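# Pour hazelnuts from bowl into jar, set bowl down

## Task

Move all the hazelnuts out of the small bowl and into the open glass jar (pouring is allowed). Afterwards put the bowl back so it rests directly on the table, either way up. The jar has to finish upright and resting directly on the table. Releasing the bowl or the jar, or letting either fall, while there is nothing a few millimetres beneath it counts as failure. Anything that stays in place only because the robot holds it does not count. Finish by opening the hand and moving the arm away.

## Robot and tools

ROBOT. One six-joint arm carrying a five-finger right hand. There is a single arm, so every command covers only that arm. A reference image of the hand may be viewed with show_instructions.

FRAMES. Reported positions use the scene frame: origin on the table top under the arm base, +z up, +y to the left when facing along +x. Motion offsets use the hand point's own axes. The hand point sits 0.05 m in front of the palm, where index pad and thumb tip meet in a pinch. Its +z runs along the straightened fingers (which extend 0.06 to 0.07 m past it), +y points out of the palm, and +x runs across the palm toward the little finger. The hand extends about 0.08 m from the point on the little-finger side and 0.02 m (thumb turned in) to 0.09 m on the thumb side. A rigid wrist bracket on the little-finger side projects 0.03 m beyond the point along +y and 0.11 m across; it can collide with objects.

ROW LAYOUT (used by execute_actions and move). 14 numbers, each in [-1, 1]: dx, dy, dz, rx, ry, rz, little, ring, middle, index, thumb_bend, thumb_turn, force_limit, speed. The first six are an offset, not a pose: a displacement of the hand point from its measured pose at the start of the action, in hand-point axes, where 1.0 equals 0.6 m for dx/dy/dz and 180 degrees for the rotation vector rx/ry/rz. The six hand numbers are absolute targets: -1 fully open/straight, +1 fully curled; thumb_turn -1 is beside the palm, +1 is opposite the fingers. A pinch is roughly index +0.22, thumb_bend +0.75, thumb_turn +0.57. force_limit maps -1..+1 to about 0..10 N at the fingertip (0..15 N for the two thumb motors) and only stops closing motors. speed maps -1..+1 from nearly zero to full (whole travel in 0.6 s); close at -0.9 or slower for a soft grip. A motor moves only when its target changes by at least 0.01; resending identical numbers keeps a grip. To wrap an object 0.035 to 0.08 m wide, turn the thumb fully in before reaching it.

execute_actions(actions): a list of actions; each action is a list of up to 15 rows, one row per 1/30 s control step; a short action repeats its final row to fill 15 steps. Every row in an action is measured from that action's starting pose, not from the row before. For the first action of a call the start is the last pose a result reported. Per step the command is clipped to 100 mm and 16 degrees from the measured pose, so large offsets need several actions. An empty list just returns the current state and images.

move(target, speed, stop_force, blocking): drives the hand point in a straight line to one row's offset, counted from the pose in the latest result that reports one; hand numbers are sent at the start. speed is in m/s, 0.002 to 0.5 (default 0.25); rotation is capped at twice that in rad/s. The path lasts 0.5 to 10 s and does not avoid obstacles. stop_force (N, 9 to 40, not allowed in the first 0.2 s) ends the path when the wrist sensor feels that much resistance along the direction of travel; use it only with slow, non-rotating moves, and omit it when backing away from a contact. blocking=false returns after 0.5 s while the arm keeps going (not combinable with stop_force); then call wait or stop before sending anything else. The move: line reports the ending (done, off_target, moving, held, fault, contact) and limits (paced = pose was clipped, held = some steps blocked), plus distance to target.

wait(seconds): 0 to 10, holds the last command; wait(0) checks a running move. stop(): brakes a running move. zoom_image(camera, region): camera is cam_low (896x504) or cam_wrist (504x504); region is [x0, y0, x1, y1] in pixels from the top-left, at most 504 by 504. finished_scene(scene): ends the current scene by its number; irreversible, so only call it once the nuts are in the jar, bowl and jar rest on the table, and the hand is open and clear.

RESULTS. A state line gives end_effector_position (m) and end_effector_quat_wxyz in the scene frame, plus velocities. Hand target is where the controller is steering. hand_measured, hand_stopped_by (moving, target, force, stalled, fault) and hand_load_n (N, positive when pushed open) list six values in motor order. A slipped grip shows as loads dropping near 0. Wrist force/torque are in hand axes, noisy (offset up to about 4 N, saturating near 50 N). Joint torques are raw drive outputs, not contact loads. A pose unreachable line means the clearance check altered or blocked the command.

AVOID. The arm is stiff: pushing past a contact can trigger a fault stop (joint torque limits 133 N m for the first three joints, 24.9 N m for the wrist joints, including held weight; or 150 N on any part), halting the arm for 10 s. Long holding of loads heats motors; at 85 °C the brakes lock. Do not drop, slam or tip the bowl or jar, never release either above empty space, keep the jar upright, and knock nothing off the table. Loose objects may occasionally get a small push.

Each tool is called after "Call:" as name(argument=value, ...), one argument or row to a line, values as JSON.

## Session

Call:
execute_actions(
  actions=[],
)

Scene clock: 0.00 s.
end_effector_position=(+0.4359, -0.0559, +0.1583) hand_measured=(-1.000, -1.000, -1.000, -1.000, -1.000, -1.000) hand_load_n=(+0.0, +0.0, +0.0, +0.0, +0.0, +0.0) hand_stopped_by=(target, target, target, target, target, target) hand_force_limit=0.00 hand_speed=-0.80 end_effector_quat_wxyz=(+0.011, -0.409, +0.913, -0.001) end_effector_velocity=(-0.000, -0.000, -0.000) end_effector_angular_velocity=(+0.000, +0.001, -0.000)
Joint positions: [-0.643 -0.511  1.598  0.627  1.263 -3.012]
Joint velocities: [-0.     0.001  0.    -0.     0.     0.   ]
Joint torques (N m, as the arm reports them, + toward a larger angle): no reading
Motor temperatures (°C, as the motors report them): [24 25 25 32 35 37]
Wrist force (N, on the end effector, along its own x y z axes, offset not removed): no reading
Wrist torque (N m, same axes, about the end effector's origin, offset not removed): no reading
Hand target: +0.436, -0.056, +0.158; +0.011, -0.409, +0.913, -0.001

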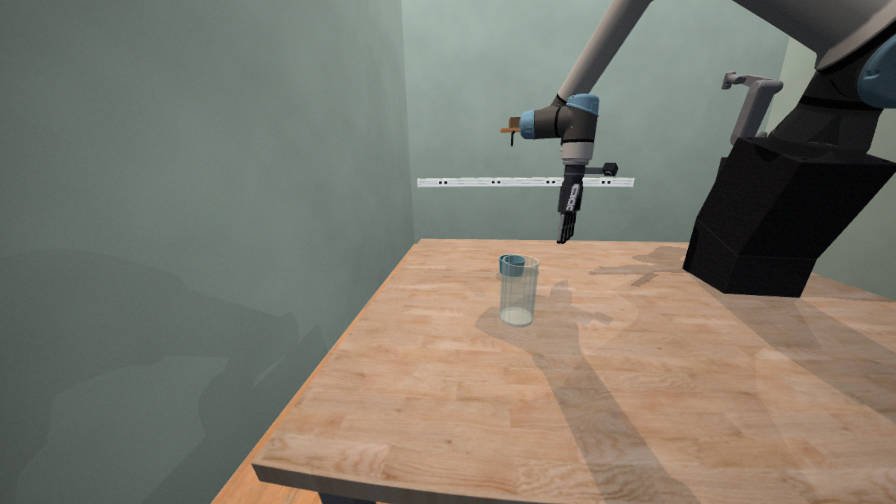

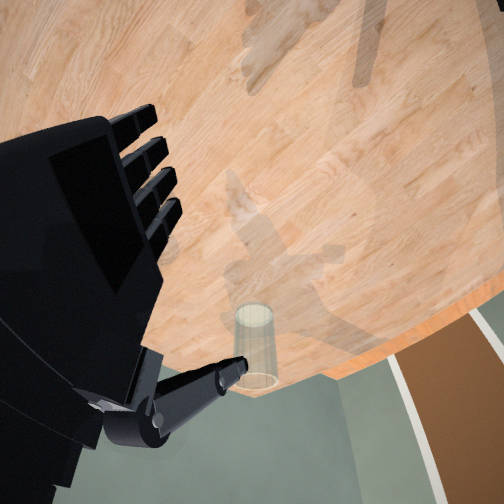

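Call:
move(
  target=[0,0,-0.05,0,0,-0.233,-1,-1,-0.1,-0.1,0.75,0.57,0,0],
  speed=0.5,
)

Call:
move(
  target=[0.07,-0.17,0.1,0.36,0,0,-1,-1,-0.1,-0.1,0.75,0.57,0,0],
  speed=0.4,
)

Call:
zoom_image(
  camera="cam_low",
  region=[460, 190, 660, 330],
)

Scene clock: 2.13 s.
end_effector_position=(+0.4352, -0.0562, +0.1884) hand_measured=(-1.000, -1.000, -0.100, -0.100, +0.750, +0.570) hand_load_n=(+0.0, +0.0, +0.0, +0.0, +0.0, +0.0) hand_stopped_by=(target, target, target, target, target, target) hand_force_limit=0.00 hand_speed=0.00 end_effector_quat_wxyz=(-0.010, +0.708, -0.706, +0.005) end_effector_velocity=(-0.000, +0.000, -0.000) end_effector_angular_velocity=(+0.001, +0.001, +0.000)
Joint positions: [-0.568 -0.563  1.53   0.723  1.253 -3.666]
Joint velocities: [ 0.     0.     0.001  0.001 -0.001 -0.   ]
Joint torques (N m, as the arm reports them, + toward a larger angle): [ -3.2  -46.34 -22.67   4.12  -1.26  -2.38]
Motor temperatures (°C, as the motors report them): [24 25 25 32 35 37]
Wrist force (N, on the end effector, along its own x y z axes, offset not removed): [-0.3 -0.8 0.7]
Wrist torque (N m, same axes, about the end effector's origin, offset not removed): [-0.16 -0.05 -0.05]
Hand target: +0.435, -0.056, +0.188; -0.010, +0.708, -0.706, +0.005
Off the commanded pose: 0.000 m, 0 deg.
move: done

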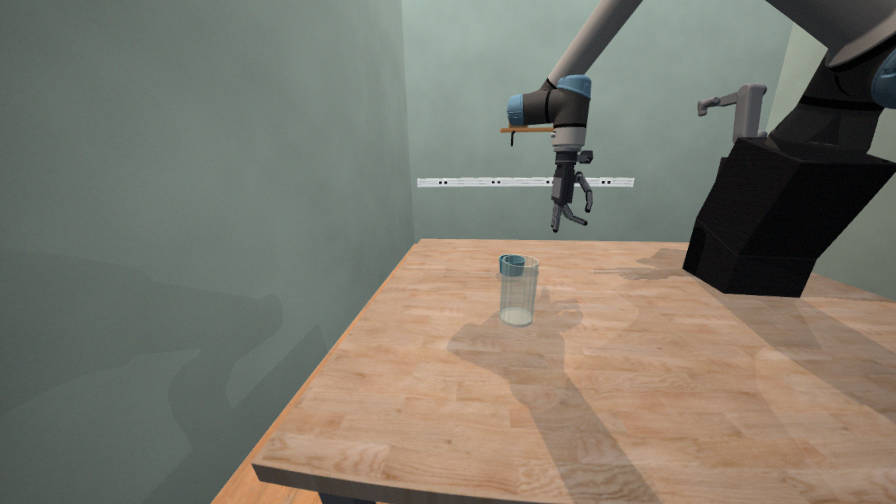

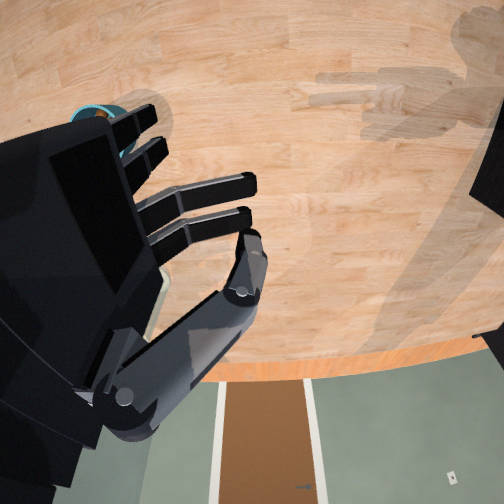

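Scene clock: 4.27 s.
end_effector_position=(+0.5389, -0.0974, +0.1305) hand_measured=(-1.000, -1.000, -0.100, -0.100, +0.750, +0.570) hand_load_n=(+0.0, +0.0, +0.0, +0.0, +0.0, +0.0) hand_stopped_by=(target, target, target, target, target, target) hand_force_limit=0.00 hand_speed=0.00 end_effector_quat_wxyz=(-0.388, +0.592, -0.594, +0.382) end_effector_velocity=(-0.000, -0.000, -0.002) end_effector_angular_velocity=(-0.001, -0.011, -0.005)
Joint positions: [-0.756 -0.576  2.096 -1.005  0.806 -3.156]
Joint velocities: [ 0.001  0.007  0.008 -0.031  0.006  0.013]
Joint torques (N m, as the arm reports them, + toward a larger angle): [ -0.98 -25.01   7.36  -1.8    1.24   1.99]
Motor temperatures (°C, as the motors report them): [24 25 25 32 35 37]
Wrist force (N, on the end effector, along its own x y z axes, offset not removed): [-0.3 0.5 0.5]
Wrist torque (N m, same axes, about the end effector's origin, offset not removed): [0.04 0.01 -0.05]
Hand target: +0.539, -0.097, +0.130; -0.388, +0.592, -0.593, +0.383
Off the commanded pose: 0.000 m, 0 deg.
move: done

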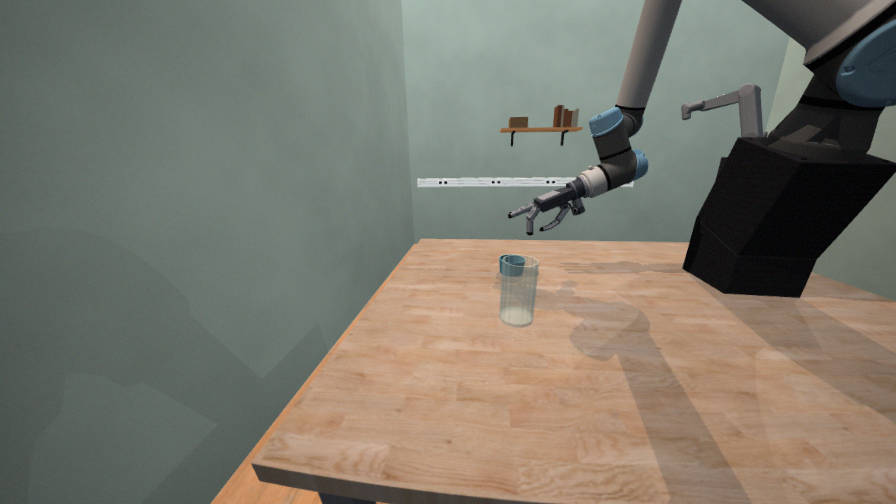

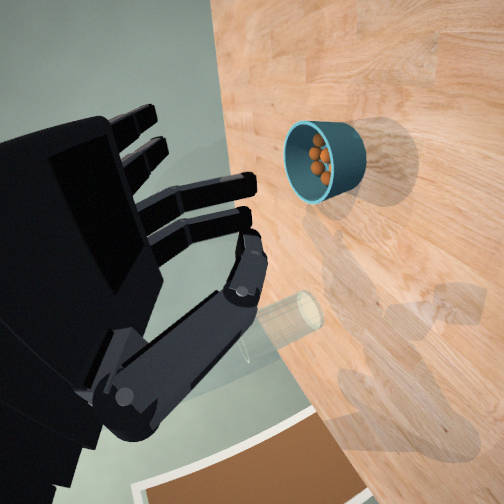

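Region (460, 190, 660, 330) of cam_low's 896x504 image, scaled by 2.520, with more detail than that image has; it fills the top 353 rows of this view, and the rest is white.

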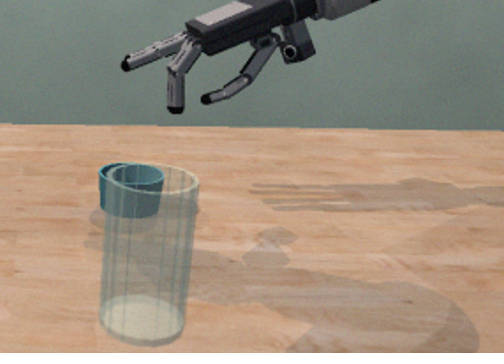

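Call:
move(
  target=[0.017,0.075,0.077,0.078,0,0,-1,-1,-0.1,-0.1,0.75,0.57,0,0],
  speed=0.15,
)

Call:
zoom_image(
  camera="cam_low",
  region=[480, 210, 600, 300],
)

Scene clock: 5.70 s.
end_effector_position=(+0.5627, -0.1069, +0.0708) hand_measured=(-1.000, -1.000, -0.100, -0.100, +0.750, +0.570) hand_load_n=(+0.0, +0.0, +0.0, +0.0, +0.0, +0.0) hand_stopped_by=(target, target, target, target, target, target) hand_force_limit=0.00 hand_speed=0.00 end_effector_quat_wxyz=(-0.457, +0.541, -0.543, +0.452) end_effector_velocity=(+0.002, -0.001, -0.002) end_effector_angular_velocity=(-0.002, -0.012, +0.001)
Joint positions: [-0.696 -0.3    2.061 -1.59   0.889 -2.913]
Joint velocities: [ 0.004  0.012 -0.005 -0.022  0.006  0.008]
Joint torques (N m, as the arm reports them, + toward a larger angle): [ -0.31 -29.65 -10.34  -2.7    1.43   2.59]
Motor temperatures (°C, as the motors report them): [24 25 25 32 35 37]
Wrist force (N, on the end effector, along its own x y z axes, offset not removed): [1.0 0.0 0.7]
Wrist torque (N m, same axes, about the end effector's origin, offset not removed): [-0.13 -0.15 0.09]
Hand target: +0.563, -0.107, +0.071; -0.458, +0.540, -0.542, +0.452
Off the commanded pose: 0.000 m, 0 deg.
move: done

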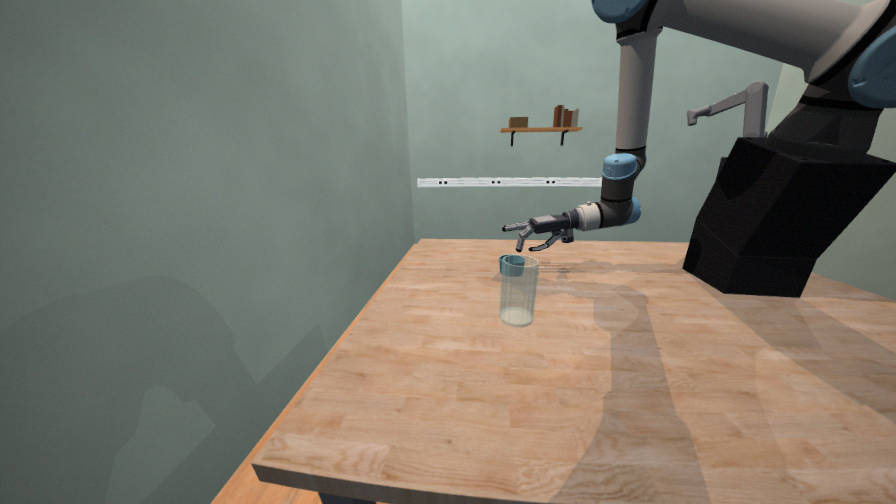

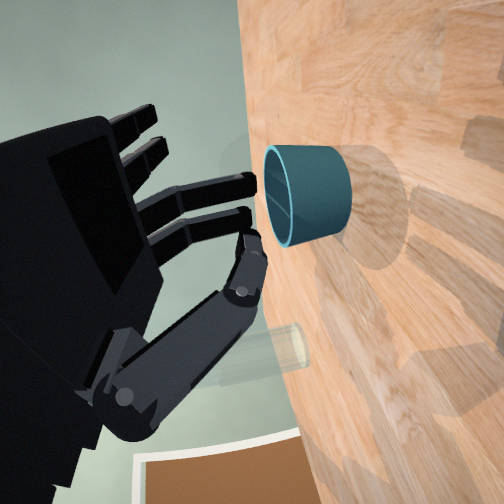

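Region (480, 210, 600, 300) of cam_low's 896x504 image, scaled by 4.200, with more detail than that image has; it fills the top 378 rows of this view, and the rest is white.

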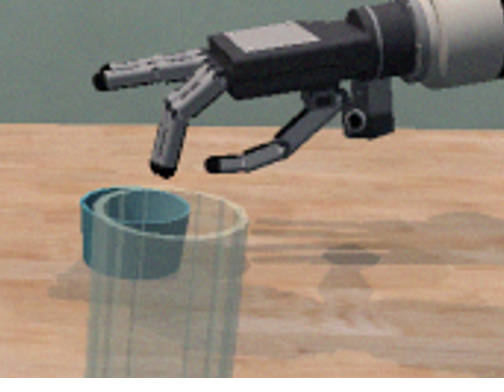

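Good. Descend to z≈0.03, slightly forward, then close.

Call:
move(
  target=[0,0.066,0.017,0,0,0,-1,-1,-0.1,-0.1,0.75,0.57,0,0],
  speed=0.03,
  stop_force=9,
)

Call:
move(
  target=[0,0,0,0,0,0,-1,-1,0.3,0.4,0.75,0.57,1,-0.8],
)

Call:
move(
  target=[0,-0.016,-0.003,0,0,0,-1,-1,0.3,0.4,0.75,0.57,1,-0.8],
  speed=0.01,
)

Call:
zoom_image(
  camera="cam_low",
  region=[480, 210, 600, 300],
)

Scene clock: 7.57 s.
end_effector_position=(+0.5658, -0.1066, +0.0303) hand_measured=(-1.000, -1.000, -0.100, -0.100, +0.750, +0.570) hand_load_n=(+0.0, +0.0, +0.0, +0.0, +0.0, +0.0) hand_stopped_by=(target, target, target, target, target, target) hand_force_limit=0.00 hand_speed=0.00 end_effector_quat_wxyz=(-0.457, +0.541, -0.543, +0.452) end_effector_velocity=(+0.000, +0.000, -0.002) end_effector_angular_velocity=(-0.001, -0.000, +0.001)
Joint positions: [-0.654 -0.203  1.988 -1.62   0.931 -2.904]
Joint velocities: [ 0.003  0.005 -0.004 -0.002  0.002  0.   ]
Joint torques (N m, as the arm reports them, + toward a larger angle): [ -2.23 -30.22 -10.9   -2.86   1.93   2.38]
Motor temperatures (°C, as the motors report them): [24 25 25 32 35 37]
Wrist force (N, on the end effector, along its own x y z axes, offset not removed): [-2.0 0.1 -0.2]
Wrist torque (N m, same axes, about the end effector's origin, offset not removed): [0.07 0.34 -0.08]
Hand target: +0.566, -0.107, +0.030; -0.457, +0.541, -0.543, +0.452
Off the commanded pose: 0.000 m, 0 deg.
move: done

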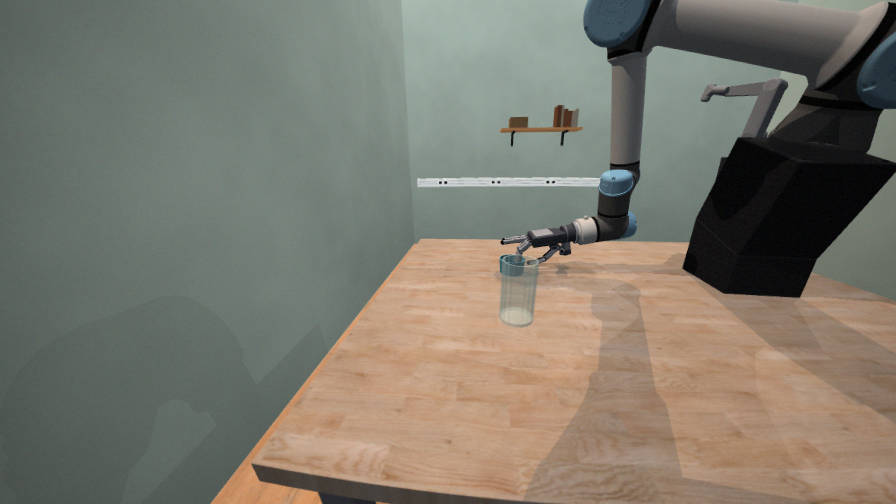

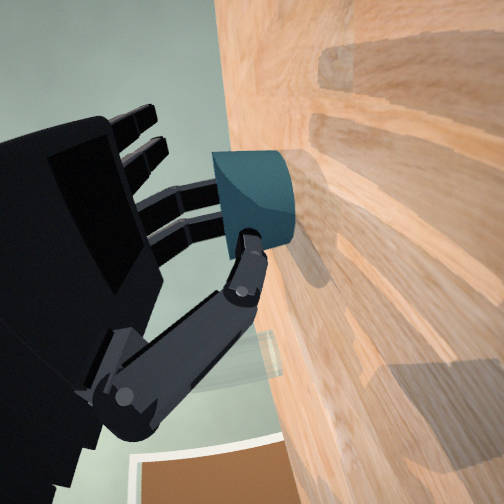

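Scene clock: 8.57 s.
end_effector_position=(+0.5658, -0.1065, +0.0303) hand_measured=(-1.000, -1.000, +0.140, +0.124, +0.748, +0.570) hand_load_n=(+0.0, +0.0, +9.5, +12.0, +4.5, +1.5) hand_stopped_by=(target, target, force, force, target, target) hand_force_limit=1.00 hand_speed=-0.80 end_effector_quat_wxyz=(-0.457, +0.541, -0.543, +0.452) end_effector_velocity=(+0.000, -0.000, -0.000) end_effector_angular_velocity=(-0.000, -0.000, +0.001)
Joint positions: [-0.654 -0.203  1.988 -1.62   0.931 -2.903]
Joint velocities: [ 0.     0.001 -0.002  0.    -0.001  0.   ]
Joint torques (N m, as the arm reports them, + toward a larger angle): [-17.94 -37.36  11.31  -0.98  -1.     1.61]
Motor temperatures (°C, as the motors report them): [24 25 25 32 35 37]
Wrist force (N, on the end effector, along its own x y z axes, offset not removed): [-1.2 -6.1 -0.4]
Wrist torque (N m, same axes, about the end effector's origin, offset not removed): [0.09 -0.01 -0.09]
Hand target: +0.566, -0.107, +0.030; -0.457, +0.541, -0.543, +0.452
Off the commanded pose: 0.000 m, 0 deg.
move: done

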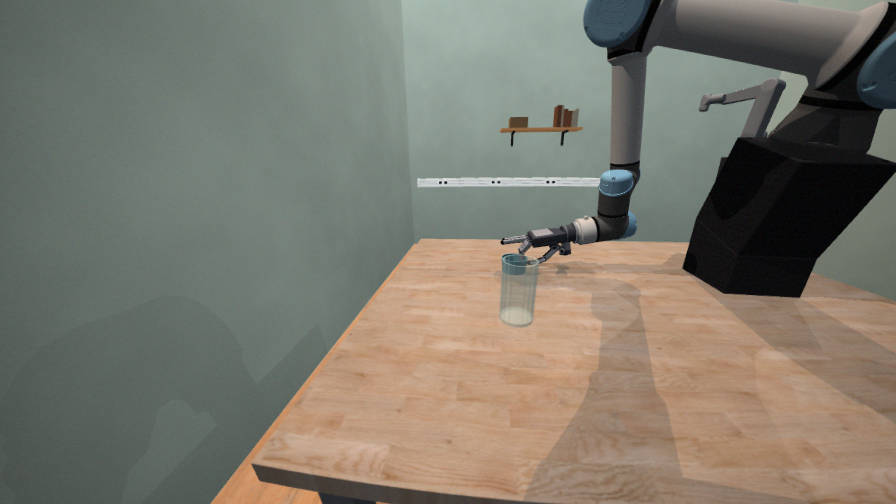

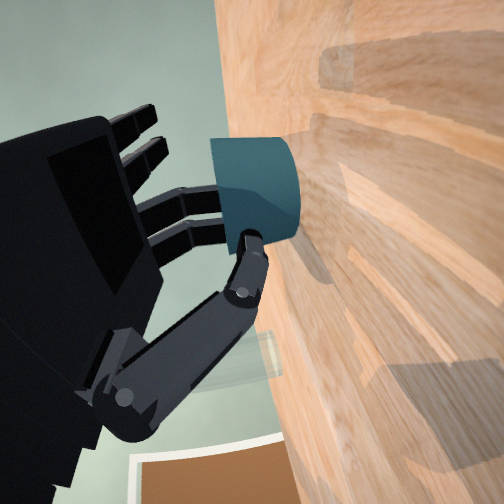

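Scene clock: 9.77 s.
end_effector_position=(+0.5657, -0.1066, +0.0398) hand_measured=(-1.000, -1.000, +0.140, +0.124, +0.746, +0.570) hand_load_n=(+0.0, +0.0, +6.5, +9.0, +3.0, +1.0) hand_stopped_by=(target, target, force, force, target, target) hand_force_limit=1.00 hand_speed=-0.80 end_effector_quat_wxyz=(-0.457, +0.541, -0.543, +0.452) end_effector_velocity=(-0.000, +0.000, +0.002) end_effector_angular_velocity=(-0.000, +0.000, +0.000)
Joint positions: [-0.663 -0.226  2.005 -1.612  0.922 -2.905]
Joint velocities: [-0.002 -0.005  0.004  0.001 -0.002 -0.001]
Joint torques (N m, as the arm reports them, + toward a larger angle): [-24.26 -42.07  12.15   0.65  -0.61  -2.5 ]
Motor temperatures (°C, as the motors report them): [24 25 25 32 35 37]
Wrist force (N, on the end effector, along its own x y z axes, offset not removed): [0.4 0.0 1.7]
Wrist torque (N m, same axes, about the end effector's origin, offset not removed): [-0.11 -0.06 0.01]
Hand target: +0.566, -0.107, +0.040; -0.457, +0.541, -0.543, +0.452
Off the commanded pose: 0.000 m, 0 deg.
move: done

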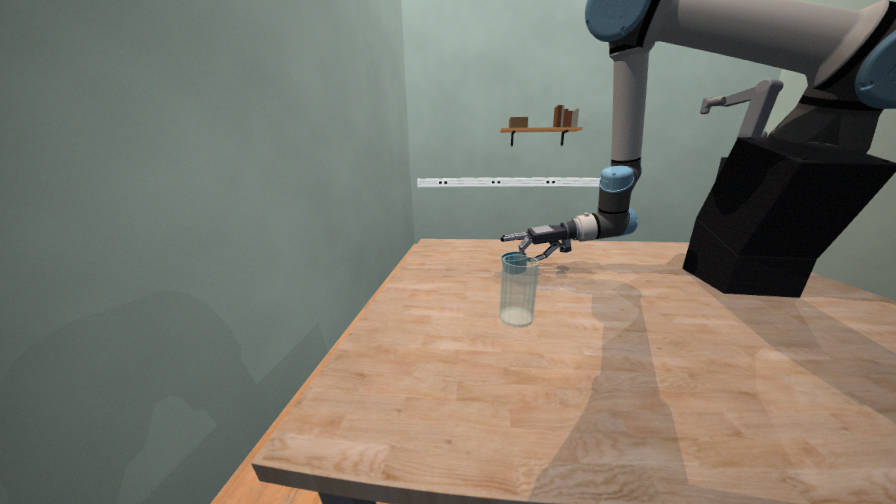

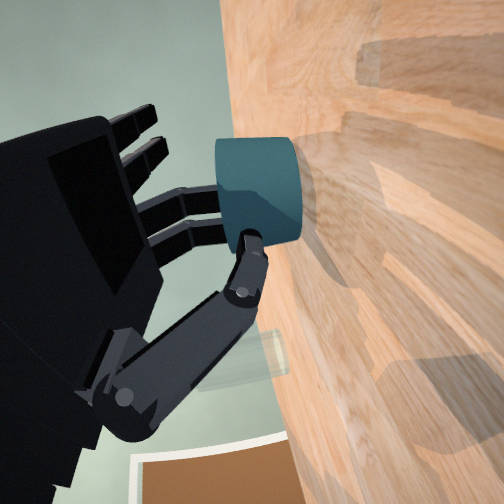

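Region (480, 210, 600, 300) of cam_low's 896x504 image, scaled by 4.200, with more detail than that image has; it fills the top 378 rows of this view, and the rest is white.

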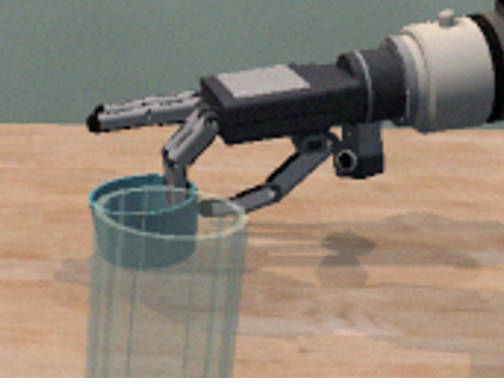

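Call:
move(
  target=[0,-0.016,-0.003,0,0,0,-1,-1,0.35,0.45,0.75,0.57,1,-0.9],
  speed=0.01,
)

Call:
move(
  target=[-0.1,-0.295,-0.052,0,0,0,-1,-1,0.35,0.45,0.75,0.57,1,-0.9],
  speed=0.1,
)

Call:
move(
  target=[-0.34,0,0,-0.2,0,0,-1,-1,0.35,0.45,0.75,0.57,1,-0.9],
  speed=0.1,
)

Call:
zoom_image(
  camera="cam_low",
  region=[440, 170, 640, 330],
)

Scene clock: 11.13 s.
end_effector_position=(+0.5656, -0.1067, +0.0494) hand_measured=(-1.000, -1.000, +0.164, +0.128, +0.746, +0.570) hand_load_n=(+0.0, +0.0, +9.0, +11.5, +4.5, +2.0) hand_stopped_by=(target, target, force, force, target, target) hand_force_limit=1.00 hand_speed=-0.90 end_effector_quat_wxyz=(-0.457, +0.541, -0.543, +0.452) end_effector_velocity=(+0.000, +0.000, +0.002) end_effector_angular_velocity=(-0.001, -0.001, +0.001)
Joint positions: [-0.672 -0.249  2.021 -1.604  0.913 -2.907]
Joint velocities: [-0.001 -0.006  0.003  0.002 -0.001 -0.   ]
Joint torques (N m, as the arm reports them, + toward a larger angle): [-24.92 -42.75  11.96   0.37  -0.82  -2.26]
Motor temperatures (°C, as the motors report them): [24 25 25 32 35 37]
Wrist force (N, on the end effector, along its own x y z axes, offset not removed): [1.2 -0.4 0.9]
Wrist torque (N m, same axes, about the end effector's origin, offset not removed): [-0.16 -0.20 0.09]
Hand target: +0.566, -0.107, +0.050; -0.457, +0.541, -0.543, +0.452
Off the commanded pose: 0.000 m, 0 deg.
move: done

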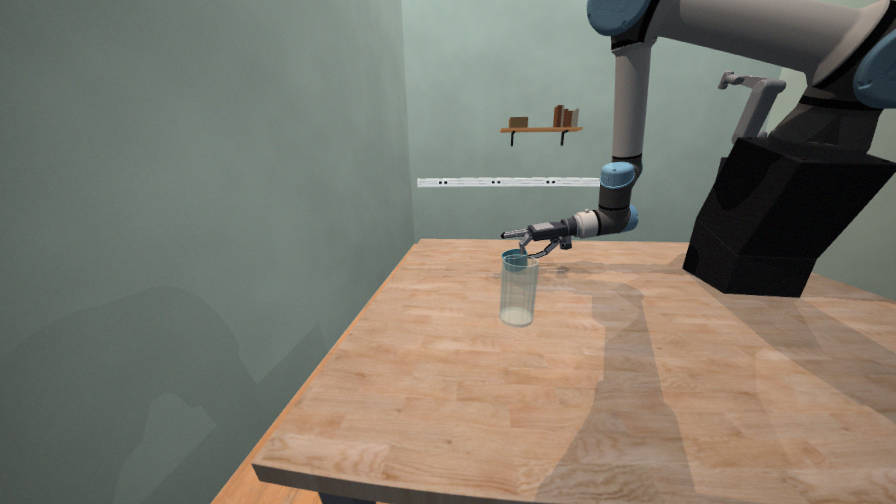

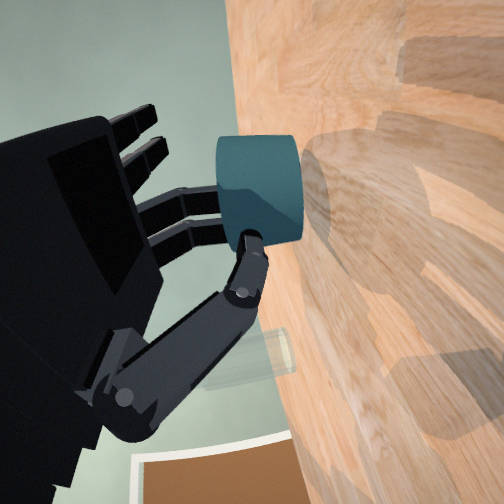

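Scene clock: 13.53 s.
end_effector_position=(+0.5655, -0.0482, +0.2295) hand_measured=(-1.000, -1.000, +0.164, +0.128, +0.746, +0.570) hand_load_n=(+0.0, +0.0, +9.0, +11.5, +4.5, +2.0) hand_stopped_by=(target, target, force, force, target, target) hand_force_limit=1.00 hand_speed=-0.90 end_effector_quat_wxyz=(-0.457, +0.541, -0.543, +0.452) end_effector_velocity=(-0.001, +0.002, +0.001) end_effector_angular_velocity=(+0.001, +0.003, +0.001)
Joint positions: [-0.689 -0.786  2.286 -1.33   0.896 -2.911]
Joint velocities: [ 0.001 -0.006  0.003  0.006 -0.001 -0.001]
Joint torques (N m, as the arm reports them, + toward a larger angle): [-23.24 -36.24   3.87   0.37  -0.85  -2.39]
Motor temperatures (°C, as the motors report them): [24 25 25 32 35 37]
Wrist force (N, on the end effector, along its own x y z axes, offset not removed): [-0.9 -0.2 2.8]
Wrist torque (N m, same axes, about the end effector's origin, offset not removed): [-0.28 0.04 -0.13]
Hand target: +0.566, -0.048, +0.230; -0.457, +0.541, -0.543, +0.452
Off the commanded pose: 0.000 m, 0 deg.
move: done

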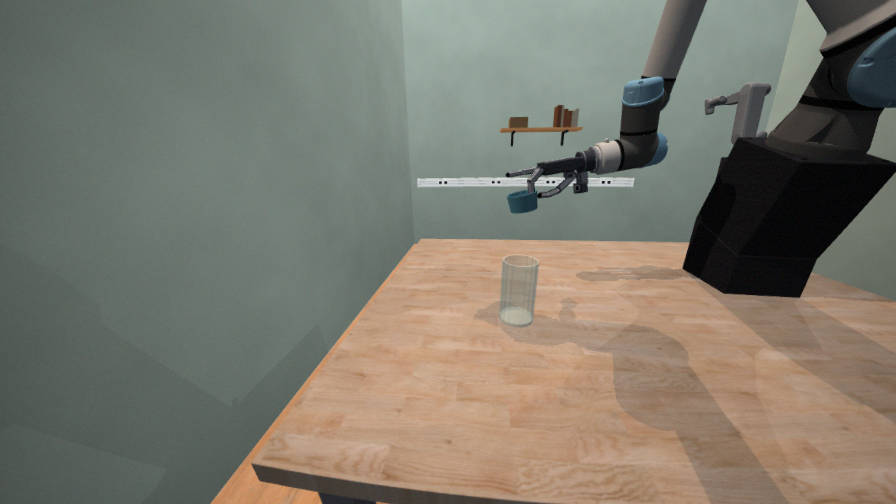

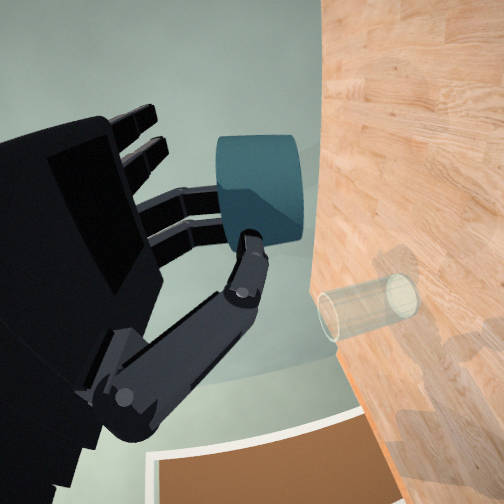

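Scene clock: 17.10 s.
end_effector_position=(+0.5647, +0.1556, +0.2311) hand_measured=(-1.000, -1.000, +0.164, +0.128, +0.746, +0.570) hand_load_n=(+0.0, +0.0, +9.0, +11.5, +4.5, +2.0) hand_stopped_by=(target, target, force, force, target, target) hand_force_limit=1.00 hand_speed=-0.90 end_effector_quat_wxyz=(-0.268, +0.656, -0.655, +0.263) end_effector_velocity=(+0.001, +0.002, +0.000) end_effector_angular_velocity=(-0.000, +0.006, +0.000)
Joint positions: [-0.191 -1.01   1.858 -0.081  1.241 -2.995]
Joint velocities: [ 0.005  0.002 -0.01   0.014  0.002  0.001]
Joint torques (N m, as the arm reports them, + toward a larger angle): [ -0.02 -24.58 -25.5    2.41   1.68   2.46]
Motor temperatures (°C, as the motors report them): [24 25 25 32 35 37]
Wrist force (N, on the end effector, along its own x y z axes, offset not removed): [0.8 0.2 2.0]
Wrist torque (N m, same axes, about the end effector's origin, offset not removed): [-0.18 -0.25 0.10]
Hand target: +0.565, +0.156, +0.231; -0.268, +0.656, -0.655, +0.262
Off the commanded pose: 0.000 m, 0 deg.
move: done

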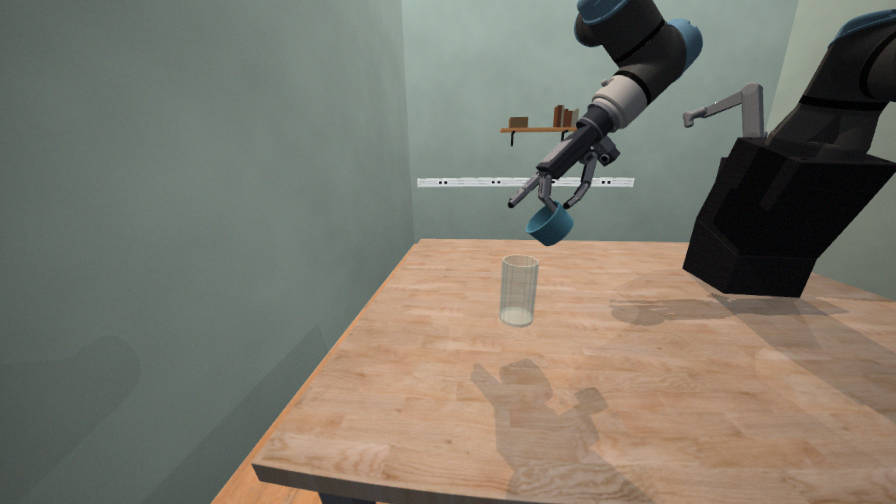

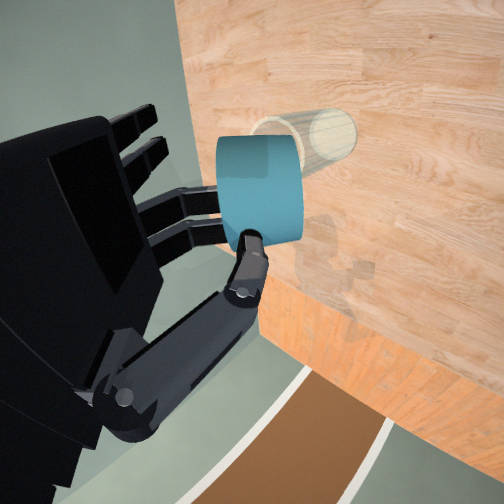

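Region (440, 170, 640, 330) of cam_low's 896x504 image, scaled by 2.520, with more detail than that image has; it fills the top 403 rows of this view, and the rest is white.

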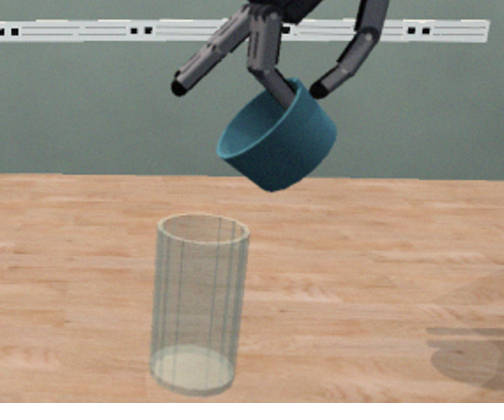

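Call:
move(
  target=[0.01,-0.013,0.034,-0.133,0,0,-1,-1,0.35,0.45,0.75,0.57,1,-0.9],
  speed=0.07,
)

Call:
zoom_image(
  camera="cam_low",
  region=[440, 170, 640, 330],
)

Scene clock: 20.60 s.
end_effector_position=(+0.5844, +0.1498, +0.2217) hand_measured=(-1.000, -1.000, +0.164, +0.128, +0.746, +0.570) hand_load_n=(+0.0, +0.0, +9.5, +11.5, +4.5, +2.0) hand_stopped_by=(target, target, force, force, target, target) hand_force_limit=1.00 hand_speed=-0.90 end_effector_quat_wxyz=(-0.126, +0.697, -0.695, +0.121) end_effector_velocity=(-0.000, -0.000, -0.001) end_effector_angular_velocity=(-0.000, +0.012, -0.000)
Joint positions: [-0.188 -0.739  1.371  0.576  1.212 -3.144]
Joint velocities: [ 0.001  0.009 -0.013  0.017  0.001 -0.004]
Joint torques (N m, as the arm reports them, + toward a larger angle): [ -4.06 -35.03 -26.43   3.5    1.49  -2.31]
Motor temperatures (°C, as the motors report them): [24 25 25 32 35 37]
Wrist force (N, on the end effector, along its own x y z axes, offset not removed): [-0.9 1.1 2.3]
Wrist torque (N m, same axes, about the end effector's origin, offset not removed): [-0.06 0.01 -0.04]
Hand target: +0.584, +0.150, +0.222; -0.126, +0.697, -0.695, +0.121
Off the commanded pose: 0.000 m, 0 deg.
move: done

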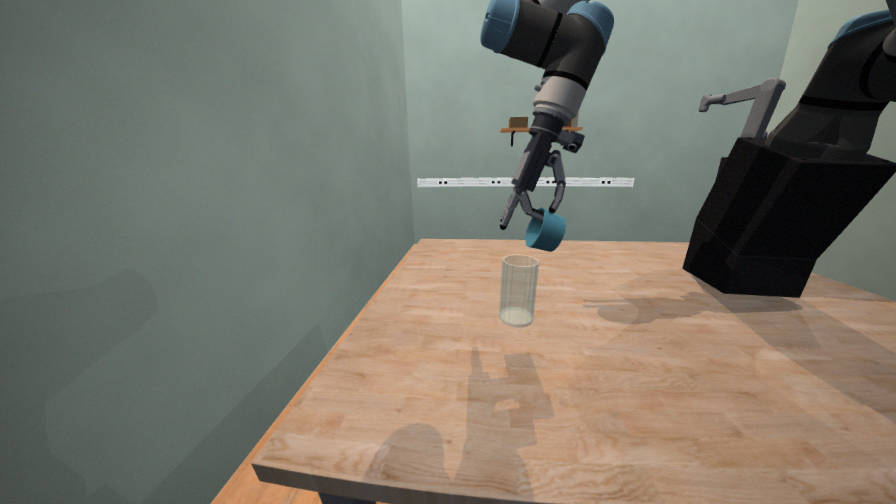

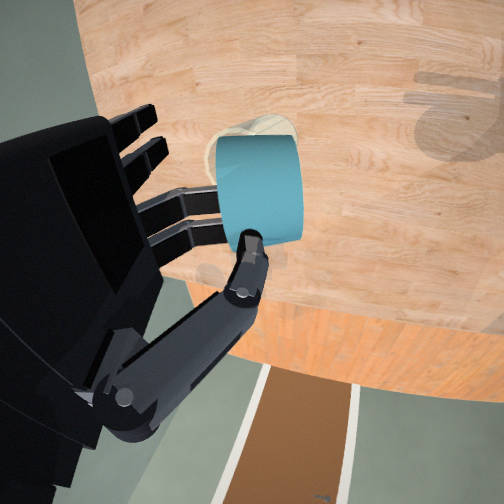

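Region (440, 170, 640, 330) of cam_low's 896x504 image, scaled by 2.520, with more detail than that image has; it fills the top 403 rows of this view, and the rest is white.

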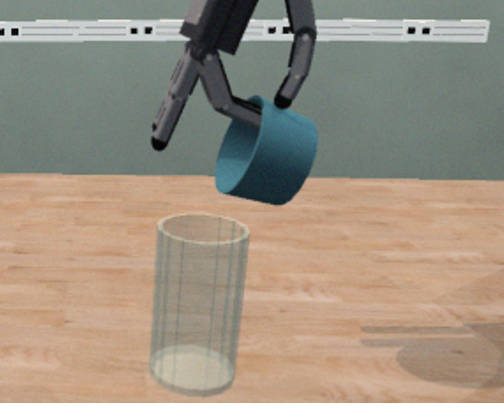

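Call:
move(
  target=[0,-0.027,0.022,-0.083,0,0,-1,-1,0.35,0.45,0.75,0.57,1,-0.9],
  speed=0.025,
)

Call:
move(
  target=[0,-0.021,0.002,-0.06,0,0,-1,-1,0.35,0.45,0.75,0.57,1,-0.9],
  speed=0.02,
)

Call:
zoom_image(
  camera="cam_low",
  region=[440, 170, 640, 330],
)

Scene clock: 26.20 s.
end_effector_position=(+0.6039, +0.1499, +0.2149) hand_measured=(-1.000, -1.000, +0.164, +0.128, +0.746, +0.570) hand_load_n=(+0.0, +0.0, +9.5, +11.5, +4.5, +2.0) hand_stopped_by=(target, target, force, force, target, target) hand_force_limit=1.00 hand_speed=-0.90 end_effector_quat_wxyz=(-0.035, +0.708, -0.705, +0.030) end_effector_velocity=(+0.001, +0.000, -0.000) end_effector_angular_velocity=(-0.000, +0.011, -0.001)
Joint positions: [-0.167 -0.491  0.958  1.01   1.227 -3.218]
Joint velocities: [ 0.001  0.011 -0.019  0.019  0.001 -0.002]
Joint torques (N m, as the arm reports them, + toward a larger angle): [ -6.44 -40.21 -28.22   4.44   1.45  -1.96]
Motor temperatures (°C, as the motors report them): [24 25 25 32 35 37]
Wrist force (N, on the end effector, along its own x y z axes, offset not removed): [0.5 0.0 1.1]
Wrist torque (N m, same axes, about the end effector's origin, offset not removed): [-0.05 -0.16 0.04]
Hand target: +0.604, +0.150, +0.215; -0.035, +0.708, -0.705, +0.030
Off the commanded pose: 0.000 m, 0 deg.
move: done

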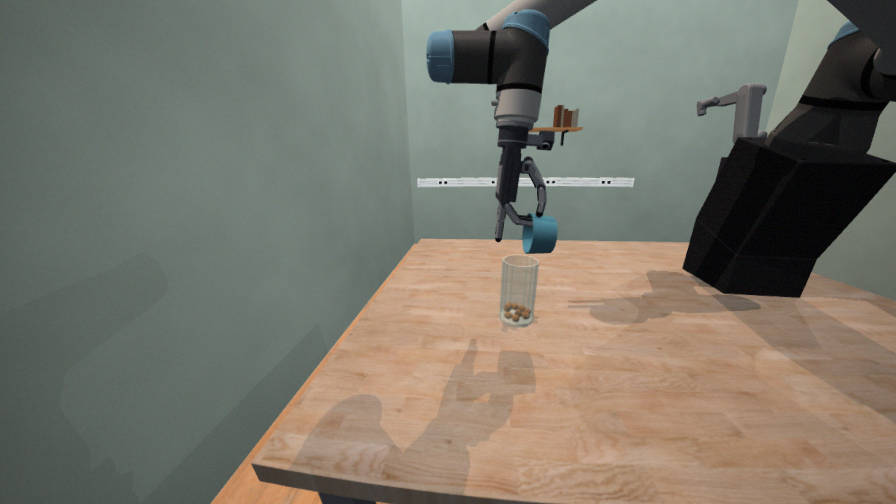

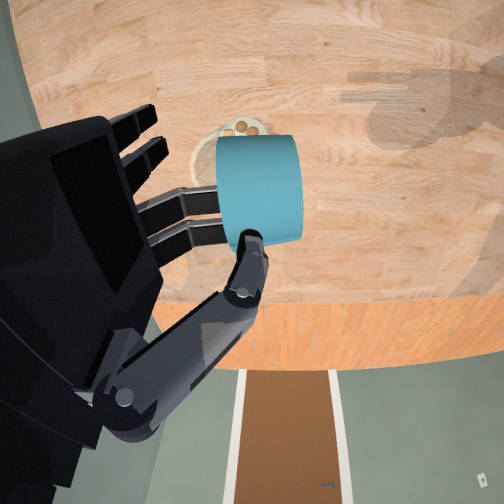

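Scene clock: 31.13 s.
end_effector_position=(+0.6164, +0.1499, +0.2148) hand_measured=(-1.000, -1.000, +0.164, +0.128, +0.746, +0.570) hand_load_n=(+0.0, +0.0, +9.5, +11.5, +4.5, +2.0) hand_stopped_by=(target, target, force, force, target, target) hand_force_limit=1.00 hand_speed=-0.90 end_effector_quat_wxyz=(+0.031, +0.708, -0.705, -0.036) end_effector_velocity=(+0.001, -0.000, +0.000) end_effector_angular_velocity=(-0.000, +0.008, -0.000)
Joint positions: [-0.153 -0.261  0.556  1.375  1.246 -3.268]
Joint velocities: [ 0.     0.015 -0.028  0.021  0.001 -0.002]
Joint torques (N m, as the arm reports them, + toward a larger angle): [ -8.05 -48.02 -28.31   4.31   1.46  -2.18]
Motor temperatures (°C, as the motors report them): [24 25 25 32 35 37]
Wrist force (N, on the end effector, along its own x y z axes, offset not removed): [-0.7 -0.8 3.4]
Wrist torque (N m, same axes, about the end effector's origin, offset not removed): [-0.21 -0.03 -0.06]
Hand target: +0.616, +0.150, +0.215; +0.032, +0.708, -0.705, -0.036
Off the commanded pose: 0.000 m, 0 deg.
move: done

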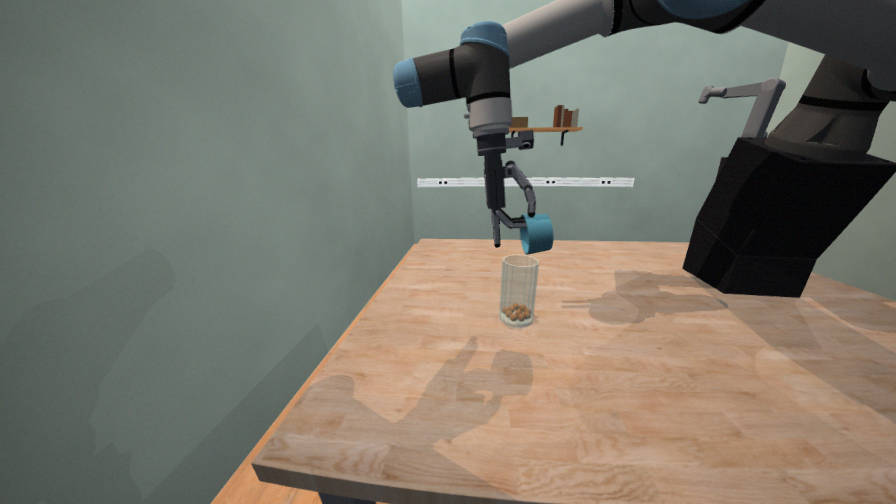

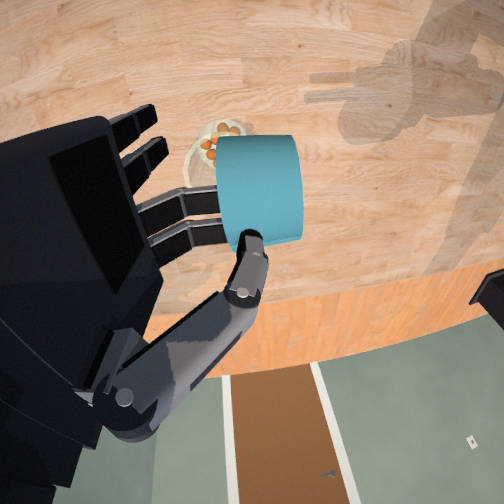

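Region (440, 170, 640, 330) of cam_low's 896x504 image, scaled by 2.520, with more detail than that image has; it fills the top 403 rows of this view, and the rest is white.

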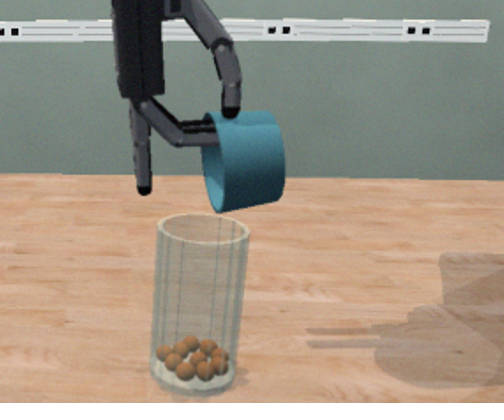

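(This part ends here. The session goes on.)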